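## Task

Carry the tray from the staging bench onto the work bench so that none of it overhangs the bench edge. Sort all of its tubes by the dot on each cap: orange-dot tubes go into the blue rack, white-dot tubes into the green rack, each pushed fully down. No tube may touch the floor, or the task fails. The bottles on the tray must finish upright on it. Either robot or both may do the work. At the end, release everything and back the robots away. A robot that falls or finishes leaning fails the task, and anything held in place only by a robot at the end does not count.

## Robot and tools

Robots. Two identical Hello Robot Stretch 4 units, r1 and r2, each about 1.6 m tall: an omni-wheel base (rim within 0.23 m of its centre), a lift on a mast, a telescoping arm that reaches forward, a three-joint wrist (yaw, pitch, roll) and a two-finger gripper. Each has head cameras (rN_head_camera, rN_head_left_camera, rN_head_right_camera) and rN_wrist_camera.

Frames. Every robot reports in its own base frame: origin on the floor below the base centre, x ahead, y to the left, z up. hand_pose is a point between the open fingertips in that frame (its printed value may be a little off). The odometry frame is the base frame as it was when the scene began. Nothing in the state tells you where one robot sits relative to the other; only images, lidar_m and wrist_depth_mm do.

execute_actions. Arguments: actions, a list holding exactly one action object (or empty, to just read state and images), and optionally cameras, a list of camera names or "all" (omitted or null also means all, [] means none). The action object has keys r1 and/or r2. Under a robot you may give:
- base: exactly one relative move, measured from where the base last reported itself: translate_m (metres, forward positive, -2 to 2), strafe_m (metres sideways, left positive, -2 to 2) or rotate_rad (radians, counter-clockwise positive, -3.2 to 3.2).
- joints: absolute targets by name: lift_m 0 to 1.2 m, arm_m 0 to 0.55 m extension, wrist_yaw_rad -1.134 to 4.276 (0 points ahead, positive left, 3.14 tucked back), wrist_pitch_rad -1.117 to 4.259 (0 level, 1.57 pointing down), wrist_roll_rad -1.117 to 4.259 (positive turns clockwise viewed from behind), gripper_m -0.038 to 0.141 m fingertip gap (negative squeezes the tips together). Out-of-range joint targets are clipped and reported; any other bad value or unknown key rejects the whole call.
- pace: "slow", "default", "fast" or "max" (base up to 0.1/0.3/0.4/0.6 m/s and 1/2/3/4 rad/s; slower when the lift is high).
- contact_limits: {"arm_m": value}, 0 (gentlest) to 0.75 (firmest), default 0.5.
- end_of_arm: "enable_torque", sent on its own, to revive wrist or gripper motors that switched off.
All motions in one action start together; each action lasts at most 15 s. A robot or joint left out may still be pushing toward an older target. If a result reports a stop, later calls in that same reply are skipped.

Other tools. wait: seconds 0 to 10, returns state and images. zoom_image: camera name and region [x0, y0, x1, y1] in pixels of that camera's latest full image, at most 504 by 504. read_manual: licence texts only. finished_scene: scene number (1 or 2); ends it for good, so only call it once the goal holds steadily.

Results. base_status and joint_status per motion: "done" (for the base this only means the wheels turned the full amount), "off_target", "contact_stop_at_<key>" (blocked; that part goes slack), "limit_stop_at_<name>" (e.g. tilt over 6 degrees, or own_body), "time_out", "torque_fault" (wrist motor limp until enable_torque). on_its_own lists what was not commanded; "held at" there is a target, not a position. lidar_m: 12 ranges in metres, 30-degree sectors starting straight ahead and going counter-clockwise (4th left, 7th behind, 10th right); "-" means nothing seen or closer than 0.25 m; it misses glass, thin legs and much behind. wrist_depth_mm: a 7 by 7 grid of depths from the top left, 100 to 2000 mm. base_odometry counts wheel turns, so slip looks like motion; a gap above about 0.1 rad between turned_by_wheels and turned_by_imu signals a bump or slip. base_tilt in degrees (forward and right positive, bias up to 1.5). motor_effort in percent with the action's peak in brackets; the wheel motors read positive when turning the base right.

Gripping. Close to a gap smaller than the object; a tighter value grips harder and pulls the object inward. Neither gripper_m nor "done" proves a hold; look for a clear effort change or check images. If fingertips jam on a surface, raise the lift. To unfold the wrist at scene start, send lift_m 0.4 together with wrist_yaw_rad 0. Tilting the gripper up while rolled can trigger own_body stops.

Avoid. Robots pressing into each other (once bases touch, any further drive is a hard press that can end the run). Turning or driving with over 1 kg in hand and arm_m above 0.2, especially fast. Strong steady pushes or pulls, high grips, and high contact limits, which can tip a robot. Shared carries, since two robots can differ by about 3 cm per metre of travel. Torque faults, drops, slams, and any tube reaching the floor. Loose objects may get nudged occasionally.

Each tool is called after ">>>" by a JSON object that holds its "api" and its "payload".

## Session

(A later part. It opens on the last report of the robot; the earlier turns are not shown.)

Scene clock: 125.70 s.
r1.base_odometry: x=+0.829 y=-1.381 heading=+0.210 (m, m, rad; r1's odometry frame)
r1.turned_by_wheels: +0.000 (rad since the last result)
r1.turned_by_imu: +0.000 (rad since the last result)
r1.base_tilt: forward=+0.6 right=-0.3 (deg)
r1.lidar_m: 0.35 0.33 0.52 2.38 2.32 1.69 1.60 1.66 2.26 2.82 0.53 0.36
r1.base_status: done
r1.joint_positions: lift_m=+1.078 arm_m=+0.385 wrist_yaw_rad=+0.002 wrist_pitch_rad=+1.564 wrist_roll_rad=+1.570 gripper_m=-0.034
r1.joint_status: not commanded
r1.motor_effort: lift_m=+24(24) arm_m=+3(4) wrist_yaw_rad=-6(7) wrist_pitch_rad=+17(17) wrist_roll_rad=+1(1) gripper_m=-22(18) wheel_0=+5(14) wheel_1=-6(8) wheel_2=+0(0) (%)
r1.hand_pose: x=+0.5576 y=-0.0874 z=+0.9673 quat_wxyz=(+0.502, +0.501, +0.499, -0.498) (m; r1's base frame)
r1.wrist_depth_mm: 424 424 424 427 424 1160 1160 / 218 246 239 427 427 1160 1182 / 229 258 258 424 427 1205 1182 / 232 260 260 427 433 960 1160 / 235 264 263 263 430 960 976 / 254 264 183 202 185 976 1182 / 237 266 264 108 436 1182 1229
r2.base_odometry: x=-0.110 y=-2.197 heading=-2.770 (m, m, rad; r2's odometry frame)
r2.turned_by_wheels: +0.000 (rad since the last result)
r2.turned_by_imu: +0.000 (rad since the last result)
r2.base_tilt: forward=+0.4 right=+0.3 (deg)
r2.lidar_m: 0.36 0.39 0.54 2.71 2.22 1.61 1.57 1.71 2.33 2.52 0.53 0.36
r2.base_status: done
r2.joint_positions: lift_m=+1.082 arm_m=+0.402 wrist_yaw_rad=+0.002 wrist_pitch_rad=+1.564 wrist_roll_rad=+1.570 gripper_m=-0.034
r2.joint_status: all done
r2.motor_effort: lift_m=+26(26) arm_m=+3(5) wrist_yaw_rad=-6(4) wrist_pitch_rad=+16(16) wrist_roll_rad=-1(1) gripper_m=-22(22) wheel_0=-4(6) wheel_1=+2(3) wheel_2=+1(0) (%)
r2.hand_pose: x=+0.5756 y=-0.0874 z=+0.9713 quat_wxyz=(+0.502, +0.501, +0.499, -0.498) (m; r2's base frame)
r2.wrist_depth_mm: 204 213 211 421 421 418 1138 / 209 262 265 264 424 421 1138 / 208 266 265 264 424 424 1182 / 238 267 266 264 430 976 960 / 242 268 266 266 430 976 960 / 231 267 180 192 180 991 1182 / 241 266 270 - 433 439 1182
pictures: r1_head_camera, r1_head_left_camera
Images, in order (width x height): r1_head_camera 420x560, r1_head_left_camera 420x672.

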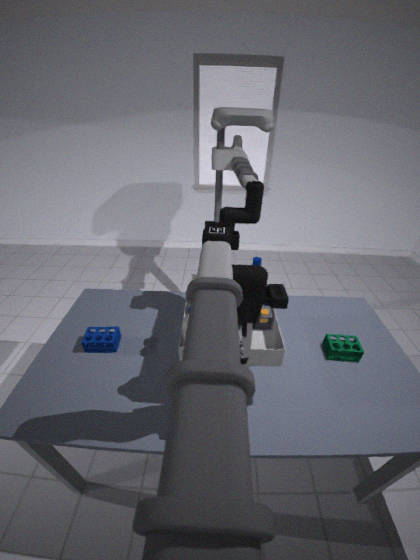

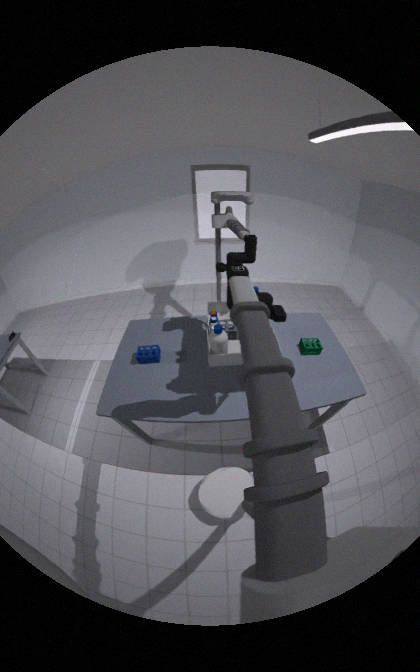

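>>> {"api": "execute_actions", "payload": {"actions": [{"r1":{"joints":{"lift_m":0.922},"pace":"slow"},"r2":{"joints":{"lift_m":0.926,"arm_m":0.412},"pace":"slow"}}], "cameras": []}}

>>> {"api": "execute_actions", "payload": {"actions": [{"r1":{"joints":{"gripper_m":0.04}},"r2":{"joints":{"gripper_m":0.04}}}], "cameras": []}}

>>> {"api": "execute_actions", "payload": {"actions": [{"r1":{"joints":{"lift_m":1.15}},"r2":{"base":{"rotate_rad":-0.03},"joints":{"lift_m":1.195}}}], "cameras": []}}

>>> {"api": "execute_actions", "payload": {"actions": [{"r1":{"base":{"translate_m":-0.6},"joints":{"arm_m":0}},"r2":{"base":{"translate_m":0.09},"joints":{"arm_m":0.47}}}], "cameras": ["r2_wrist_camera"]}}

Scene clock: 138.70 s.
r1.base_odometry: x=+0.829 y=-1.381 heading=+0.210 (m, m, rad; r1's odometry frame)
r1.turned_by_wheels: +0.000 (rad since the last result)
r1.turned_by_imu: +0.002 (rad since the last result)
r1.base_tilt: forward=+0.5 right=-0.2 (deg)
r1.lidar_m: 0.34 0.36 0.53 2.40 2.31 1.69 1.60 1.67 2.25 2.83 0.52 0.36
r1.base_status: not commanded
r1.joint_positions: lift_m=+0.922 arm_m=+0.385 wrist_yaw_rad=+0.001 wrist_pitch_rad=+1.567 wrist_roll_rad=+1.570 gripper_m=-0.034
r1.joint_status: all done
r1.motor_effort: lift_m=+19(24) arm_m=+3(3) wrist_yaw_rad=-4(7) wrist_pitch_rad=+7(18) wrist_roll_rad=+1(0) gripper_m=-19(18) wheel_0=+5(5) wheel_1=-6(6) wheel_2=+0(0) (%)
r1.hand_pose: x=+0.5565 y=-0.0874 z=+0.8116 quat_wxyz=(+0.501, +0.500, +0.500, -0.499) (m; r1's base frame)
r1.wrist_depth_mm: 270 270 271 271 272 272 273 / 216 243 238 258 273 274 1025 / 229 258 260 260 273 274 1025 / 230 260 260 274 273 274 820 / 232 262 263 263 276 277 820 / 256 263 185 204 183 277 831 / 235 266 266 108 277 278 1042
r2.base_odometry: x=-0.110 y=-2.197 heading=-2.770 (m, m, rad; r2's odometry frame)
r2.turned_by_wheels: +0.000 (rad since the last result)
r2.turned_by_imu: -0.001 (rad since the last result)
r2.base_tilt: forward=+0.4 right=+0.3 (deg)
r2.lidar_m: 0.35 0.36 0.52 2.69 2.20 1.61 1.57 1.67 2.33 2.53 0.50 0.39
r2.base_status: not commanded
r2.joint_positions: lift_m=+0.926 arm_m=+0.411 wrist_yaw_rad=+0.001 wrist_pitch_rad=+1.567 wrist_roll_rad=+1.570 gripper_m=-0.034
r2.joint_status: all done
r2.motor_effort: lift_m=+21(25) arm_m=+4(4) wrist_yaw_rad=-1(5) wrist_pitch_rad=+7(16) wrist_roll_rad=-2(2) gripper_m=-23(23) wheel_0=-4(4) wheel_1=+2(1) wheel_2=+1(1) (%)
r2.hand_pose: x=+0.5833 y=-0.0874 z=+0.8156 quat_wxyz=(+0.501, +0.501, +0.499, -0.499) (m; r2's base frame)
r2.wrist_depth_mm: 213 212 209 267 267 267 264 / 208 245 265 263 268 268 267 / 208 265 265 264 270 270 268 / 209 267 267 265 273 270 271 / 241 270 266 228 274 271 272 / 235 266 180 197 180 273 274 / 240 265 268 - 277 276 661
pictures: none
No camera images: the call's "cameras" was empty. Leave "cameras" out to get every camera's image.

Scene clock: 140.17 s.
r1.base_odometry: x=+0.829 y=-1.381 heading=+0.210 (m, m, rad; r1's odometry frame)
r1.turned_by_wheels: +0.000 (rad since the last result)
r1.turned_by_imu: +0.001 (rad since the last result)
r1.base_tilt: forward=+0.6 right=-0.2 (deg)
r1.lidar_m: 0.34 0.37 0.53 2.38 2.30 1.69 1.58 1.65 2.25 2.81 0.53 0.37
r1.base_status: not commanded
r1.joint_positions: lift_m=+0.922 arm_m=+0.385 wrist_yaw_rad=+0.000 wrist_pitch_rad=+1.569 wrist_roll_rad=+1.570 gripper_m=+0.040
r1.joint_status: all done
r1.motor_effort: lift_m=+20(19) arm_m=+3(3) wrist_yaw_rad=-1(3) wrist_pitch_rad=+1(8) wrist_roll_rad=+0(1) gripper_m=-3(17) wheel_0=+5(5) wheel_1=-6(6) wheel_2=+0(0) (%)
r1.hand_pose: x=+0.5558 y=-0.0874 z=+0.8116 quat_wxyz=(+0.501, +0.500, +0.500, -0.499) (m; r1's base frame)
r1.wrist_depth_mm: 272 272 274 272 273 274 274 / 212 240 238 273 276 276 1025 / 213 270 272 273 276 276 1042 / 222 272 273 276 276 277 820 / 245 273 273 277 277 277 820 / 264 273 195 274 199 279 820 / 244 274 276 108 279 281 1025
r2.base_odometry: x=-0.110 y=-2.197 heading=-2.770 (m, m, rad; r2's odometry frame)
r2.turned_by_wheels: +0.000 (rad since the last result)
r2.turned_by_imu: +0.000 (rad since the last result)
r2.base_tilt: forward=+0.5 right=+0.3 (deg)
r2.lidar_m: 0.36 0.38 0.53 2.69 2.25 1.64 1.58 1.65 2.34 2.52 0.53 0.39
r2.base_status: not commanded
r2.joint_positions: lift_m=+0.926 arm_m=+0.411 wrist_yaw_rad=+0.001 wrist_pitch_rad=+1.569 wrist_roll_rad=+1.570 gripper_m=+0.040
r2.joint_status: all done
r2.motor_effort: lift_m=+21(21) arm_m=+4(4) wrist_yaw_rad=-2(4) wrist_pitch_rad=+0(7) wrist_roll_rad=-2(2) gripper_m=-4(27) wheel_0=-4(4) wheel_1=+2(2) wheel_2=+1(1) (%)
r2.hand_pose: x=+0.5826 y=-0.0874 z=+0.8156 quat_wxyz=(+0.501, +0.500, +0.500, -0.499) (m; r2's base frame)
r2.wrist_depth_mm: 221 247 246 271 270 268 266 / 215 246 272 272 271 270 268 / 216 271 273 274 273 271 270 / 218 273 274 274 273 273 271 / 250 279 277 277 276 272 272 / 232 276 278 277 189 276 276 / 223 278 282 - 279 277 661
pictures: none
No camera images: the call's "cameras" was empty. Leave "cameras" out to get every camera's image.

Scene clock: 142.33 s.
r1.base_odometry: x=+0.829 y=-1.381 heading=+0.210 (m, m, rad; r1's odometry frame)
r1.turned_by_wheels: +0.000 (rad since the last result)
r1.turned_by_imu: +0.001 (rad since the last result)
r1.base_tilt: forward=+0.6 right=-0.2 (deg)
r1.lidar_m: 0.34 0.35 0.52 2.41 2.34 1.68 1.58 1.65 2.27 2.81 0.52 0.39
r1.base_status: not commanded
r1.joint_positions: lift_m=+1.150 arm_m=+0.385 wrist_yaw_rad=+0.000 wrist_pitch_rad=+1.570 wrist_roll_rad=+1.570 gripper_m=+0.040
r1.joint_status: all done
r1.motor_effort: lift_m=+20(21) arm_m=+3(3) wrist_yaw_rad=-1(1) wrist_pitch_rad=+1(1) wrist_roll_rad=+0(0) gripper_m=-3(4) wheel_0=+5(5) wheel_1=-6(6) wheel_2=+0(0) (%)
r1.hand_pose: x=+0.5558 y=-0.0874 z=+1.0395 quat_wxyz=(+0.501, +0.500, +0.500, -0.499) (m; r1's base frame)
r1.wrist_depth_mm: 492 500 496 492 496 1255 1229 / 496 500 496 500 500 1229 1281 / 473 455 496 496 500 1255 1255 / 492 442 496 500 504 1042 1255 / 496 469 500 504 508 1060 1042 / 504 445 195 504 199 1078 1255 / 480 436 459 108 508 1281 1255
r2.base_odometry: x=-0.110 y=-2.197 heading=-2.799 (m, m, rad; r2's odometry frame)
r2.turned_by_wheels: -0.030 (rad since the last result)
r2.turned_by_imu: -0.030 (rad since the last result)
r2.base_tilt: forward=+0.4 right=+0.3 (deg)
r2.lidar_m: 0.35 0.38 0.51 2.69 2.31 1.64 1.56 1.68 2.30 2.49 0.55 0.38
r2.base_status: done
r2.joint_positions: lift_m=+1.195 arm_m=+0.411 wrist_yaw_rad=+0.000 wrist_pitch_rad=+1.570 wrist_roll_rad=+1.570 gripper_m=+0.040
r2.joint_status: all done
r2.motor_effort: lift_m=+22(24) arm_m=+4(4) wrist_yaw_rad=-3(4) wrist_pitch_rad=+0(1) wrist_roll_rad=-2(2) gripper_m=-3(4) wheel_0=+1(4) wheel_1=+0(4) wheel_2=+2(5) (%)
r2.hand_pose: x=+0.5825 y=-0.0874 z=+1.0846 quat_wxyz=(+0.501, +0.500, +0.500, -0.499) (m; r2's base frame)
r2.wrist_depth_mm: 549 539 539 539 530 1281 1281 / 549 539 544 535 535 1281 1281 / 433 488 544 539 544 1308 1255 / 530 554 554 544 544 1060 1255 / 554 554 521 544 544 1098 1281 / 549 535 413 439 189 1308 1336 / 574 564 512 - 549 1308 1281
pictures: none
No camera images: the call's "cameras" was empty. Leave "cameras" out to get every camera's image.

Scene clock: 145.80 s.
r1.base_odometry: x=+0.242 y=-1.506 heading=+0.210 (m, m, rad; r1's odometry frame)
r1.turned_by_wheels: -0.001 (rad since the last result)
r1.turned_by_imu: +0.000 (rad since the last result)
r1.base_tilt: forward=+0.6 right=-0.2 (deg)
r1.lidar_m: 0.94 0.98 2.51 3.68 1.46 1.06 1.00 1.05 1.39 2.83 2.94 0.99
r1.base_status: done
r1.joint_positions: lift_m=+1.150 arm_m=+0.001 wrist_yaw_rad=+0.000 wrist_pitch_rad=+1.570 wrist_roll_rad=+1.570 gripper_m=+0.040
r1.joint_status: all done
r1.motor_effort: lift_m=+20(20) arm_m=-5(3) wrist_yaw_rad=+1(2) wrist_pitch_rad=-1(1) wrist_roll_rad=+1(0) gripper_m=-4(1) wheel_0=-5(11) wheel_1=-4(8) wheel_2=+2(12) (%)
r1.hand_pose: x=+0.1718 y=-0.0874 z=+1.0396 quat_wxyz=(+0.500, +0.500, +0.500, -0.500) (m; r1's base frame)
r1.wrist_depth_mm: 1229 1182 1229 1229 1205 1229 1255 / 1205 1281 1229 1255 1229 1255 1255 / 1229 1229 1229 1255 1229 1255 1255 / 1281 1255 1255 1098 1042 1255 1255 / 1281 1229 1255 1025 1042 1255 349 / 1229 1308 195 1255 199 1255 1229 / 1255 1229 1255 108 1229 1281 1255
r2.base_odometry: x=-0.194 y=-2.228 heading=-2.799 (m, m, rad; r2's odometry frame)
r2.turned_by_wheels: +0.000 (rad since the last result)
r2.turned_by_imu: +0.000 (rad since the last result)
r2.base_tilt: forward=+0.4 right=+0.3 (deg)
r2.lidar_m: 0.27 0.28 0.40 2.69 2.42 1.74 1.68 1.75 2.41 2.48 0.44 0.29
r2.base_status: done
r2.joint_positions: lift_m=+1.195 arm_m=+0.469 wrist_yaw_rad=+0.000 wrist_pitch_rad=+1.570 wrist_roll_rad=+1.570 gripper_m=+0.040
r2.joint_status: all done
r2.motor_effort: lift_m=+22(22) arm_m=+4(6) wrist_yaw_rad=-2(2) wrist_pitch_rad=-2(1) wrist_roll_rad=-2(1) gripper_m=-5(5) wheel_0=+1(7) wheel_1=+1(4) wheel_2=+0(9) (%)
r2.hand_pose: x=+0.6404 y=-0.0874 z=+1.0846 quat_wxyz=(+0.500, +0.500, +0.500, -0.500) (m; r2's base frame)
r2.wrist_depth_mm: 931 544 535 535 530 530 1229 / 1308 544 539 535 530 535 1281 / 1397 544 549 544 539 535 1281 / 1308 559 544 549 535 535 1042 / 1336 559 549 544 544 544 1078 / 1308 564 430 480 189 549 1308 / 960 564 525 - 404 554 1308
pictures: r2_wrist_camera
camera_calibration (this result's frames):
r2_wrist_camera: T_world_to_cam=[[-0.997682, -0.0322464, -0.0599298, 0.713328], [-0.035211, 0.998174, 0.0490883, 0.0983685], [0.0582374, 0.0510846, -0.996995, 1.27595], [0, 0, 0, 1]] pos_world=[0.64083, -0.140368, 1.31004]
Images, in order (width x height): r2_wrist_camera 616x392.

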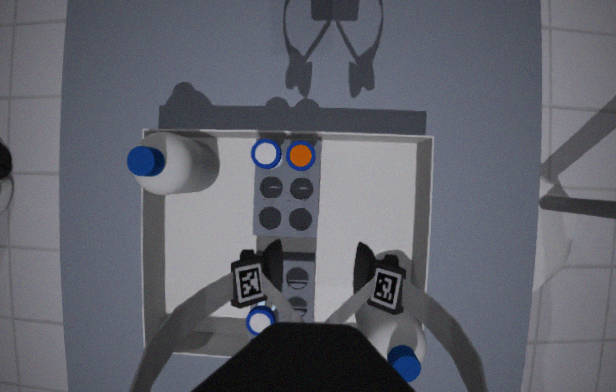

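>>> {"api": "execute_actions", "payload": {"actions": [{"r2":{"base":{"strafe_m":-0.084},"joints":{"arm_m":0.494,"wrist_roll_rad":0,"gripper_m":0.05,"lift_m":1.08}}}], "cameras": ["r2_wrist_camera"]}}

Scene clock: 155.33 s.
r1.base_odometry: x=+0.242 y=-1.506 heading=+0.210 (m, m, rad; r1's odometry frame)
r1.turned_by_wheels: +0.000 (rad since the last result)
r1.turned_by_imu: +0.002 (rad since the last result)
r1.base_tilt: forward=+0.5 right=-0.3 (deg)
r1.lidar_m: 0.92 0.98 2.56 3.71 1.46 1.05 1.00 1.04 1.43 2.84 2.93 0.99
r1.base_status: not commanded
r1.joint_positions: lift_m=+1.150 arm_m=+0.001 wrist_yaw_rad=+0.000 wrist_pitch_rad=+1.570 wrist_roll_rad=+1.570 gripper_m=+0.040
r1.joint_status: not commanded
r1.motor_effort: lift_m=+20(20) arm_m=-4(4) wrist_yaw_rad=+0(0) wrist_pitch_rad=-1(1) wrist_roll_rad=+0(0) gripper_m=-6(5) wheel_0=-5(5) wheel_1=-4(4) wheel_2=+2(2) (%)
r1.hand_pose: x=+0.1718 y=-0.0874 z=+1.0396 quat_wxyz=(+0.500, +0.500, +0.500, -0.500) (m; r1's base frame)
r1.wrist_depth_mm: 1229 1229 1229 1255 1255 1255 1255 / 1255 1255 1229 1229 1229 1255 1281 / 1229 1229 1255 1229 1229 1229 1229 / 1255 1229 1255 1098 1060 1255 1255 / 1229 1255 1255 1060 1060 1255 349 / 1255 1255 195 1255 199 1281 1255 / 1255 1255 1281 109 1255 1281 1281
r2.base_odometry: x=-0.223 y=-2.148 heading=-2.799 (m, m, rad; r2's odometry frame)
r2.turned_by_wheels: +0.000 (rad since the last result)
r2.turned_by_imu: -0.001 (rad since the last result)
r2.base_tilt: forward=+0.4 right=+0.3 (deg)
r2.lidar_m: 0.27 0.29 0.38 2.78 2.44 1.70 1.66 1.78 2.40 2.42 0.42 0.29
r2.base_status: done
r2.joint_positions: lift_m=+1.080 arm_m=+0.493 wrist_yaw_rad=+0.000 wrist_pitch_rad=+1.570 wrist_roll_rad=+0.000 gripper_m=+0.050
r2.joint_status: all done
r2.motor_effort: lift_m=+17(22) arm_m=+5(6) wrist_yaw_rad=-1(2) wrist_pitch_rad=-2(2) wrist_roll_rad=-1(4) gripper_m=-3(0) wheel_0=+0(11) wheel_1=+1(7) wheel_2=+0(0) (%)
r2.hand_pose: x=+0.6643 y=-0.0874 z=+0.9699 quat_wxyz=(+0.707, +0.000, +0.707, +0.000) (m; r2's base frame)
r2.wrist_depth_mm: 402 402 404 277 415 410 407 / 433 427 424 296 418 415 407 / 439 433 427 424 421 415 413 / 379 377 377 366 427 421 415 / 452 439 394 404 433 421 418 / 452 394 439 433 196 433 424 / 304 319 445 - 436 436 430
pictures: r2_wrist_camera
camera_calibration (this result's frames):
r2_wrist_camera: T_world_to_cam=[[0.0313649, -0.997769, -0.058932, -0.0386424], [-0.998252, -0.0342258, 0.0481803, 0.655253], [-0.0500899, 0.0573178, -0.997099, 1.23289], [0, 0, 0, 1]] pos_world=[0.717075, -0.0867959, 1.19546]
Images, in order (width x height): r2_wrist_camera 616x392.

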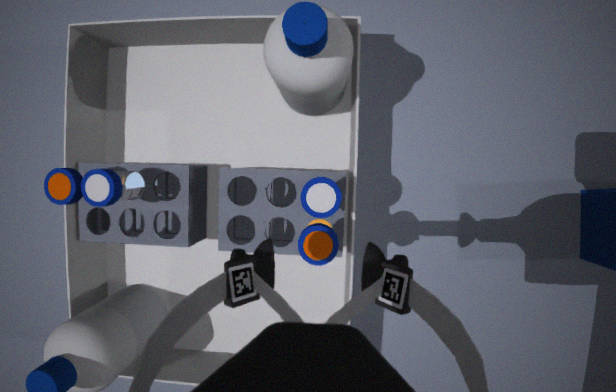

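>>> {"api": "execute_actions", "payload": {"actions": [{"r2":{"joints":{"lift_m":0.985}}}], "cameras": []}}

>>> {"api": "execute_actions", "payload": {"actions": [{"r2":{"joints":{"gripper_m":0.005}}}], "cameras": []}}

>>> {"api": "execute_actions", "payload": {"actions": [{"r2":{"joints":{"lift_m":1.15}}}], "cameras": []}}

>>> {"api": "execute_actions", "payload": {"actions": [{"r2":{"base":{"strafe_m":-0.3},"joints":{"lift_m":1.195,"arm_m":0.42}}}], "cameras": ["r2_wrist_camera"]}}

Scene clock: 163.00 s.
r1.base_odometry: x=+0.242 y=-1.506 heading=+0.210 (m, m, rad; r1's odometry frame)
r1.turned_by_wheels: +0.000 (rad since the last result)
r1.turned_by_imu: +0.002 (rad since the last result)
r1.base_tilt: forward=+0.6 right=-0.3 (deg)
r1.lidar_m: 0.95 0.99 2.54 3.70 1.43 1.04 1.00 1.05 1.40 2.81 2.92 1.00
r1.base_status: not commanded
r1.joint_positions: lift_m=+1.150 arm_m=+0.001 wrist_yaw_rad=+0.000 wrist_pitch_rad=+1.570 wrist_roll_rad=+1.570 gripper_m=+0.040
r1.joint_status: not commanded
r1.motor_effort: lift_m=+20(20) arm_m=-4(4) wrist_yaw_rad=+0(0) wrist_pitch_rad=-1(1) wrist_roll_rad=+1(1) gripper_m=-4(1) wheel_0=-5(5) wheel_1=-4(4) wheel_2=+2(2) (%)
r1.hand_pose: x=+0.1718 y=-0.0874 z=+1.0396 quat_wxyz=(+0.500, +0.500, +0.500, -0.500) (m; r1's base frame)
r1.wrist_depth_mm: 1205 1255 1229 1229 1281 1255 1229 / 1255 1255 1255 1229 1205 1229 1255 / 1255 1255 1255 1281 1229 1229 1255 / 1255 1229 1255 1098 1025 1229 1229 / 1255 1255 1255 1042 1042 1255 347 / 1255 1229 195 1255 199 1255 1255 / 1255 1281 1281 108 1281 1281 1255
r2.base_odometry: x=-0.223 y=-2.148 heading=-2.799 (m, m, rad; r2's odometry frame)
r2.turned_by_wheels: +0.000 (rad since the last result)
r2.turned_by_imu: -0.001 (rad since the last result)
r2.base_tilt: forward=+0.4 right=+0.3 (deg)
r2.lidar_m: 0.26 0.28 0.40 2.77 2.43 1.70 1.67 1.74 2.40 2.43 0.42 0.28
r2.base_status: not commanded
r2.joint_positions: lift_m=+0.985 arm_m=+0.493 wrist_yaw_rad=+0.000 wrist_pitch_rad=+1.570 wrist_roll_rad=+0.000 gripper_m=+0.050
r2.joint_status: all done
r2.motor_effort: lift_m=+18(17) arm_m=+5(4) wrist_yaw_rad=+0(0) wrist_pitch_rad=-2(2) wrist_roll_rad=-2(2) gripper_m=-5(4) wheel_0=+0(0) wheel_1=+1(1) wheel_2=+0(0) (%)
r2.hand_pose: x=+0.6643 y=-0.0874 z=+0.8749 quat_wxyz=(+0.707, +0.000, +0.707, +0.000) (m; r2's base frame)
r2.wrist_depth_mm: 330 330 325 190 319 319 315 / 336 334 330 289 324 322 319 / 330 336 336 332 327 327 320 / 281 298 277 212 332 327 324 / 315 310 278 225 332 332 329 / 332 347 340 213 196 332 332 / 276 317 347 - 342 336 332
pictures: none
No camera images: the call's "cameras" was empty. Leave "cameras" out to get every camera's image.

Scene clock: 164.23 s.
r1.base_odometry: x=+0.242 y=-1.506 heading=+0.210 (m, m, rad; r1's odometry frame)
r1.turned_by_wheels: +0.000 (rad since the last result)
r1.turned_by_imu: +0.000 (rad since the last result)
r1.base_tilt: forward=+0.5 right=-0.2 (deg)
r1.lidar_m: 0.92 0.99 2.54 3.70 1.46 1.03 0.99 1.06 1.42 2.84 2.95 0.97
r1.base_status: not commanded
r1.joint_positions: lift_m=+1.150 arm_m=+0.001 wrist_yaw_rad=+0.000 wrist_pitch_rad=+1.570 wrist_roll_rad=+1.570 gripper_m=+0.040
r1.joint_status: not commanded
r1.motor_effort: lift_m=+20(20) arm_m=-5(4) wrist_yaw_rad=+1(0) wrist_pitch_rad=-1(1) wrist_roll_rad=+0(0) gripper_m=-5(4) wheel_0=-5(5) wheel_1=-4(4) wheel_2=+2(2) (%)
r1.hand_pose: x=+0.1718 y=-0.0874 z=+1.0396 quat_wxyz=(+0.500, +0.500, +0.500, -0.500) (m; r1's base frame)
r1.wrist_depth_mm: 1205 1229 1229 1255 1205 1229 1229 / 1229 1255 1281 1229 1281 1255 1255 / 1229 1229 1255 1255 1255 1255 1255 / 1255 1229 1255 1098 1042 1229 1255 / 1255 1255 1281 1042 1060 1255 347 / 1255 1255 195 1255 200 1255 1281 / 1281 1281 1255 108 1255 1255 1281
r2.base_odometry: x=-0.223 y=-2.148 heading=-2.799 (m, m, rad; r2's odometry frame)
r2.turned_by_wheels: +0.000 (rad since the last result)
r2.turned_by_imu: +0.000 (rad since the last result)
r2.base_tilt: forward=+0.4 right=+0.3 (deg)
r2.lidar_m: 0.26 0.29 0.40 2.78 2.42 1.72 1.67 1.77 2.40 2.43 0.42 0.29
r2.base_status: not commanded
r2.joint_positions: lift_m=+0.985 arm_m=+0.493 wrist_yaw_rad=+0.000 wrist_pitch_rad=+1.570 wrist_roll_rad=+0.000 gripper_m=+0.005
r2.joint_status: all done
r2.motor_effort: lift_m=+18(18) arm_m=+5(4) wrist_yaw_rad=+1(1) wrist_pitch_rad=-1(2) wrist_roll_rad=-2(1) gripper_m=-19(20) wheel_0=+0(0) wheel_1=+1(1) wheel_2=+0(0) (%)
r2.hand_pose: x=+0.6643 y=-0.0874 z=+0.8749 quat_wxyz=(+0.707, +0.000, +0.707, +0.000) (m; r2's base frame)
r2.wrist_depth_mm: 332 330 327 191 322 319 317 / 332 334 329 289 325 319 317 / 330 336 332 329 329 322 322 / 281 296 277 212 332 327 324 / 315 312 277 212 336 329 327 / 334 345 190 206 186 332 329 / 274 327 345 - 342 336 332
pictures: none
No camera images: the call's "cameras" was empty. Leave "cameras" out to get every camera's image.

Scene clock: 166.00 s.
r1.base_odometry: x=+0.242 y=-1.506 heading=+0.210 (m, m, rad; r1's odometry frame)
r1.turned_by_wheels: +0.000 (rad since the last result)
r1.turned_by_imu: +0.001 (rad since the last result)
r1.base_tilt: forward=+0.6 right=-0.3 (deg)
r1.lidar_m: 0.95 0.98 2.54 3.73 1.47 1.06 1.00 1.03 1.40 2.81 2.94 0.98
r1.base_status: not commanded
r1.joint_positions: lift_m=+1.150 arm_m=+0.001 wrist_yaw_rad=+0.000 wrist_pitch_rad=+1.570 wrist_roll_rad=+1.570 gripper_m=+0.040
r1.joint_status: not commanded
r1.motor_effort: lift_m=+20(20) arm_m=-5(5) wrist_yaw_rad=+0(1) wrist_pitch_rad=-1(1) wrist_roll_rad=+0(0) gripper_m=-5(3) wheel_0=-5(5) wheel_1=-4(4) wheel_2=+2(2) (%)
r1.hand_pose: x=+0.1718 y=-0.0874 z=+1.0396 quat_wxyz=(+0.500, +0.500, +0.500, -0.500) (m; r1's base frame)
r1.wrist_depth_mm: 1229 1229 1205 1229 1229 1229 1255 / 1255 1255 1255 1229 1255 1255 1255 / 1255 1229 1255 1255 1255 1255 1255 / 1255 1255 1255 1118 1042 1255 1281 / 1255 1255 1229 1042 1042 1255 349 / 1229 1229 195 1229 200 1281 1281 / 1255 1281 1255 109 1255 1255 1281
r2.base_odometry: x=-0.223 y=-2.148 heading=-2.799 (m, m, rad; r2's odometry frame)
r2.turned_by_wheels: +0.000 (rad since the last result)
r2.turned_by_imu: +0.000 (rad since the last result)
r2.base_tilt: forward=+0.4 right=+0.3 (deg)
r2.lidar_m: 0.27 0.27 0.40 2.76 2.44 1.71 1.66 1.76 2.42 2.43 0.41 0.29
r2.base_status: not commanded
r2.joint_positions: lift_m=+1.150 arm_m=+0.493 wrist_yaw_rad=+0.000 wrist_pitch_rad=+1.570 wrist_roll_rad=+0.000 gripper_m=+0.005
r2.joint_status: all done
r2.motor_effort: lift_m=+22(24) arm_m=+5(5) wrist_yaw_rad=+0(0) wrist_pitch_rad=-2(1) wrist_roll_rad=-2(2) gripper_m=-18(18) wheel_0=+0(0) wheel_1=+1(1) wheel_2=+0(0) (%)
r2.hand_pose: x=+0.6643 y=-0.0874 z=+1.0395 quat_wxyz=(+0.707, +0.000, +0.707, +0.000) (m; r2's base frame)
r2.wrist_depth_mm: 500 496 488 488 480 477 469 / 508 496 496 353 480 477 473 / 512 496 500 492 492 488 480 / 521 442 480 439 492 488 488 / 521 504 504 229 492 496 488 / 530 384 189 206 186 500 500 / 539 466 477 - 512 500 504
pictures: none
No camera images: the call's "cameras" was empty. Leave "cameras" out to get every camera's image.

Scene clock: 168.33 s.
r1.base_odometry: x=+0.242 y=-1.506 heading=+0.210 (m, m, rad; r1's odometry frame)
r1.turned_by_wheels: +0.000 (rad since the last result)
r1.turned_by_imu: +0.001 (rad since the last result)
r1.base_tilt: forward=+0.7 right=-0.2 (deg)
r1.lidar_m: 0.93 0.97 2.50 3.70 1.44 1.06 0.99 1.04 1.43 2.83 2.94 0.99
r1.base_status: not commanded
r1.joint_positions: lift_m=+1.150 arm_m=+0.001 wrist_yaw_rad=+0.000 wrist_pitch_rad=+1.570 wrist_roll_rad=+1.570 gripper_m=+0.040
r1.joint_status: not commanded
r1.motor_effort: lift_m=+20(20) arm_m=-4(5) wrist_yaw_rad=+0(0) wrist_pitch_rad=-1(1) wrist_roll_rad=+1(0) gripper_m=-5(3) wheel_0=-5(5) wheel_1=-4(4) wheel_2=+2(2) (%)
r1.hand_pose: x=+0.1718 y=-0.0874 z=+1.0396 quat_wxyz=(+0.500, +0.500, +0.500, -0.500) (m; r1's base frame)
r1.wrist_depth_mm: 1255 1229 1229 1229 1229 1229 1255 / 1229 1255 1255 1229 1229 1281 1255 / 1255 1229 1255 1255 1255 1281 1229 / 1255 1229 1229 1098 1042 1281 1255 / 1255 1229 1255 1060 1060 1255 347 / 1229 1255 195 1229 200 1255 1308 / 1255 1255 1255 109 1281 1281 1255
r2.base_odometry: x=-0.323 y=-1.866 heading=-2.799 (m, m, rad; r2's odometry frame)
r2.turned_by_wheels: +0.000 (rad since the last result)
r2.turned_by_imu: -0.001 (rad since the last result)
r2.base_tilt: forward=+0.5 right=+0.3 (deg)
r2.lidar_m: 0.27 0.29 0.40 1.12 2.43 1.71 1.66 1.76 2.40 2.11 0.42 0.31
r2.base_status: done
r2.joint_positions: lift_m=+1.195 arm_m=+0.421 wrist_yaw_rad=+0.000 wrist_pitch_rad=+1.570 wrist_roll_rad=+0.000 gripper_m=+0.005
r2.joint_status: all done
r2.motor_effort: lift_m=+21(25) arm_m=-5(6) wrist_yaw_rad=+0(0) wrist_pitch_rad=-2(1) wrist_roll_rad=-1(1) gripper_m=-18(17) wheel_0=+0(12) wheel_1=+1(9) wheel_2=+0(0) (%)
r2.hand_pose: x=+0.5920 y=-0.0874 z=+1.0846 quat_wxyz=(+0.707, +0.000, +0.707, +0.000) (m; r2's base frame)
r2.wrist_depth_mm: 410 480 535 525 517 517 1229 / 549 544 539 535 530 521 1281 / 504 521 549 544 504 525 1255 / 564 559 549 549 539 530 1308 / 569 564 554 229 544 535 1281 / 574 574 189 206 186 539 1281 / 585 580 569 - 554 549 1336
pictures: r2_wrist_camera
camera_calibration (this result's frames):
r2_wrist_camera: T_world_to_cam=[[0.0314107, -0.997767, -0.0589365, -0.0296366], [-0.998243, -0.0342802, 0.0483258, 0.577323], [-0.0502382, 0.057315, -0.997091, 1.34368], [0, 0, 0, 1]] pos_world=[0.644744, -0.086793, 1.31013]
Images, in order (width x height): r2_wrist_camera 616x392.

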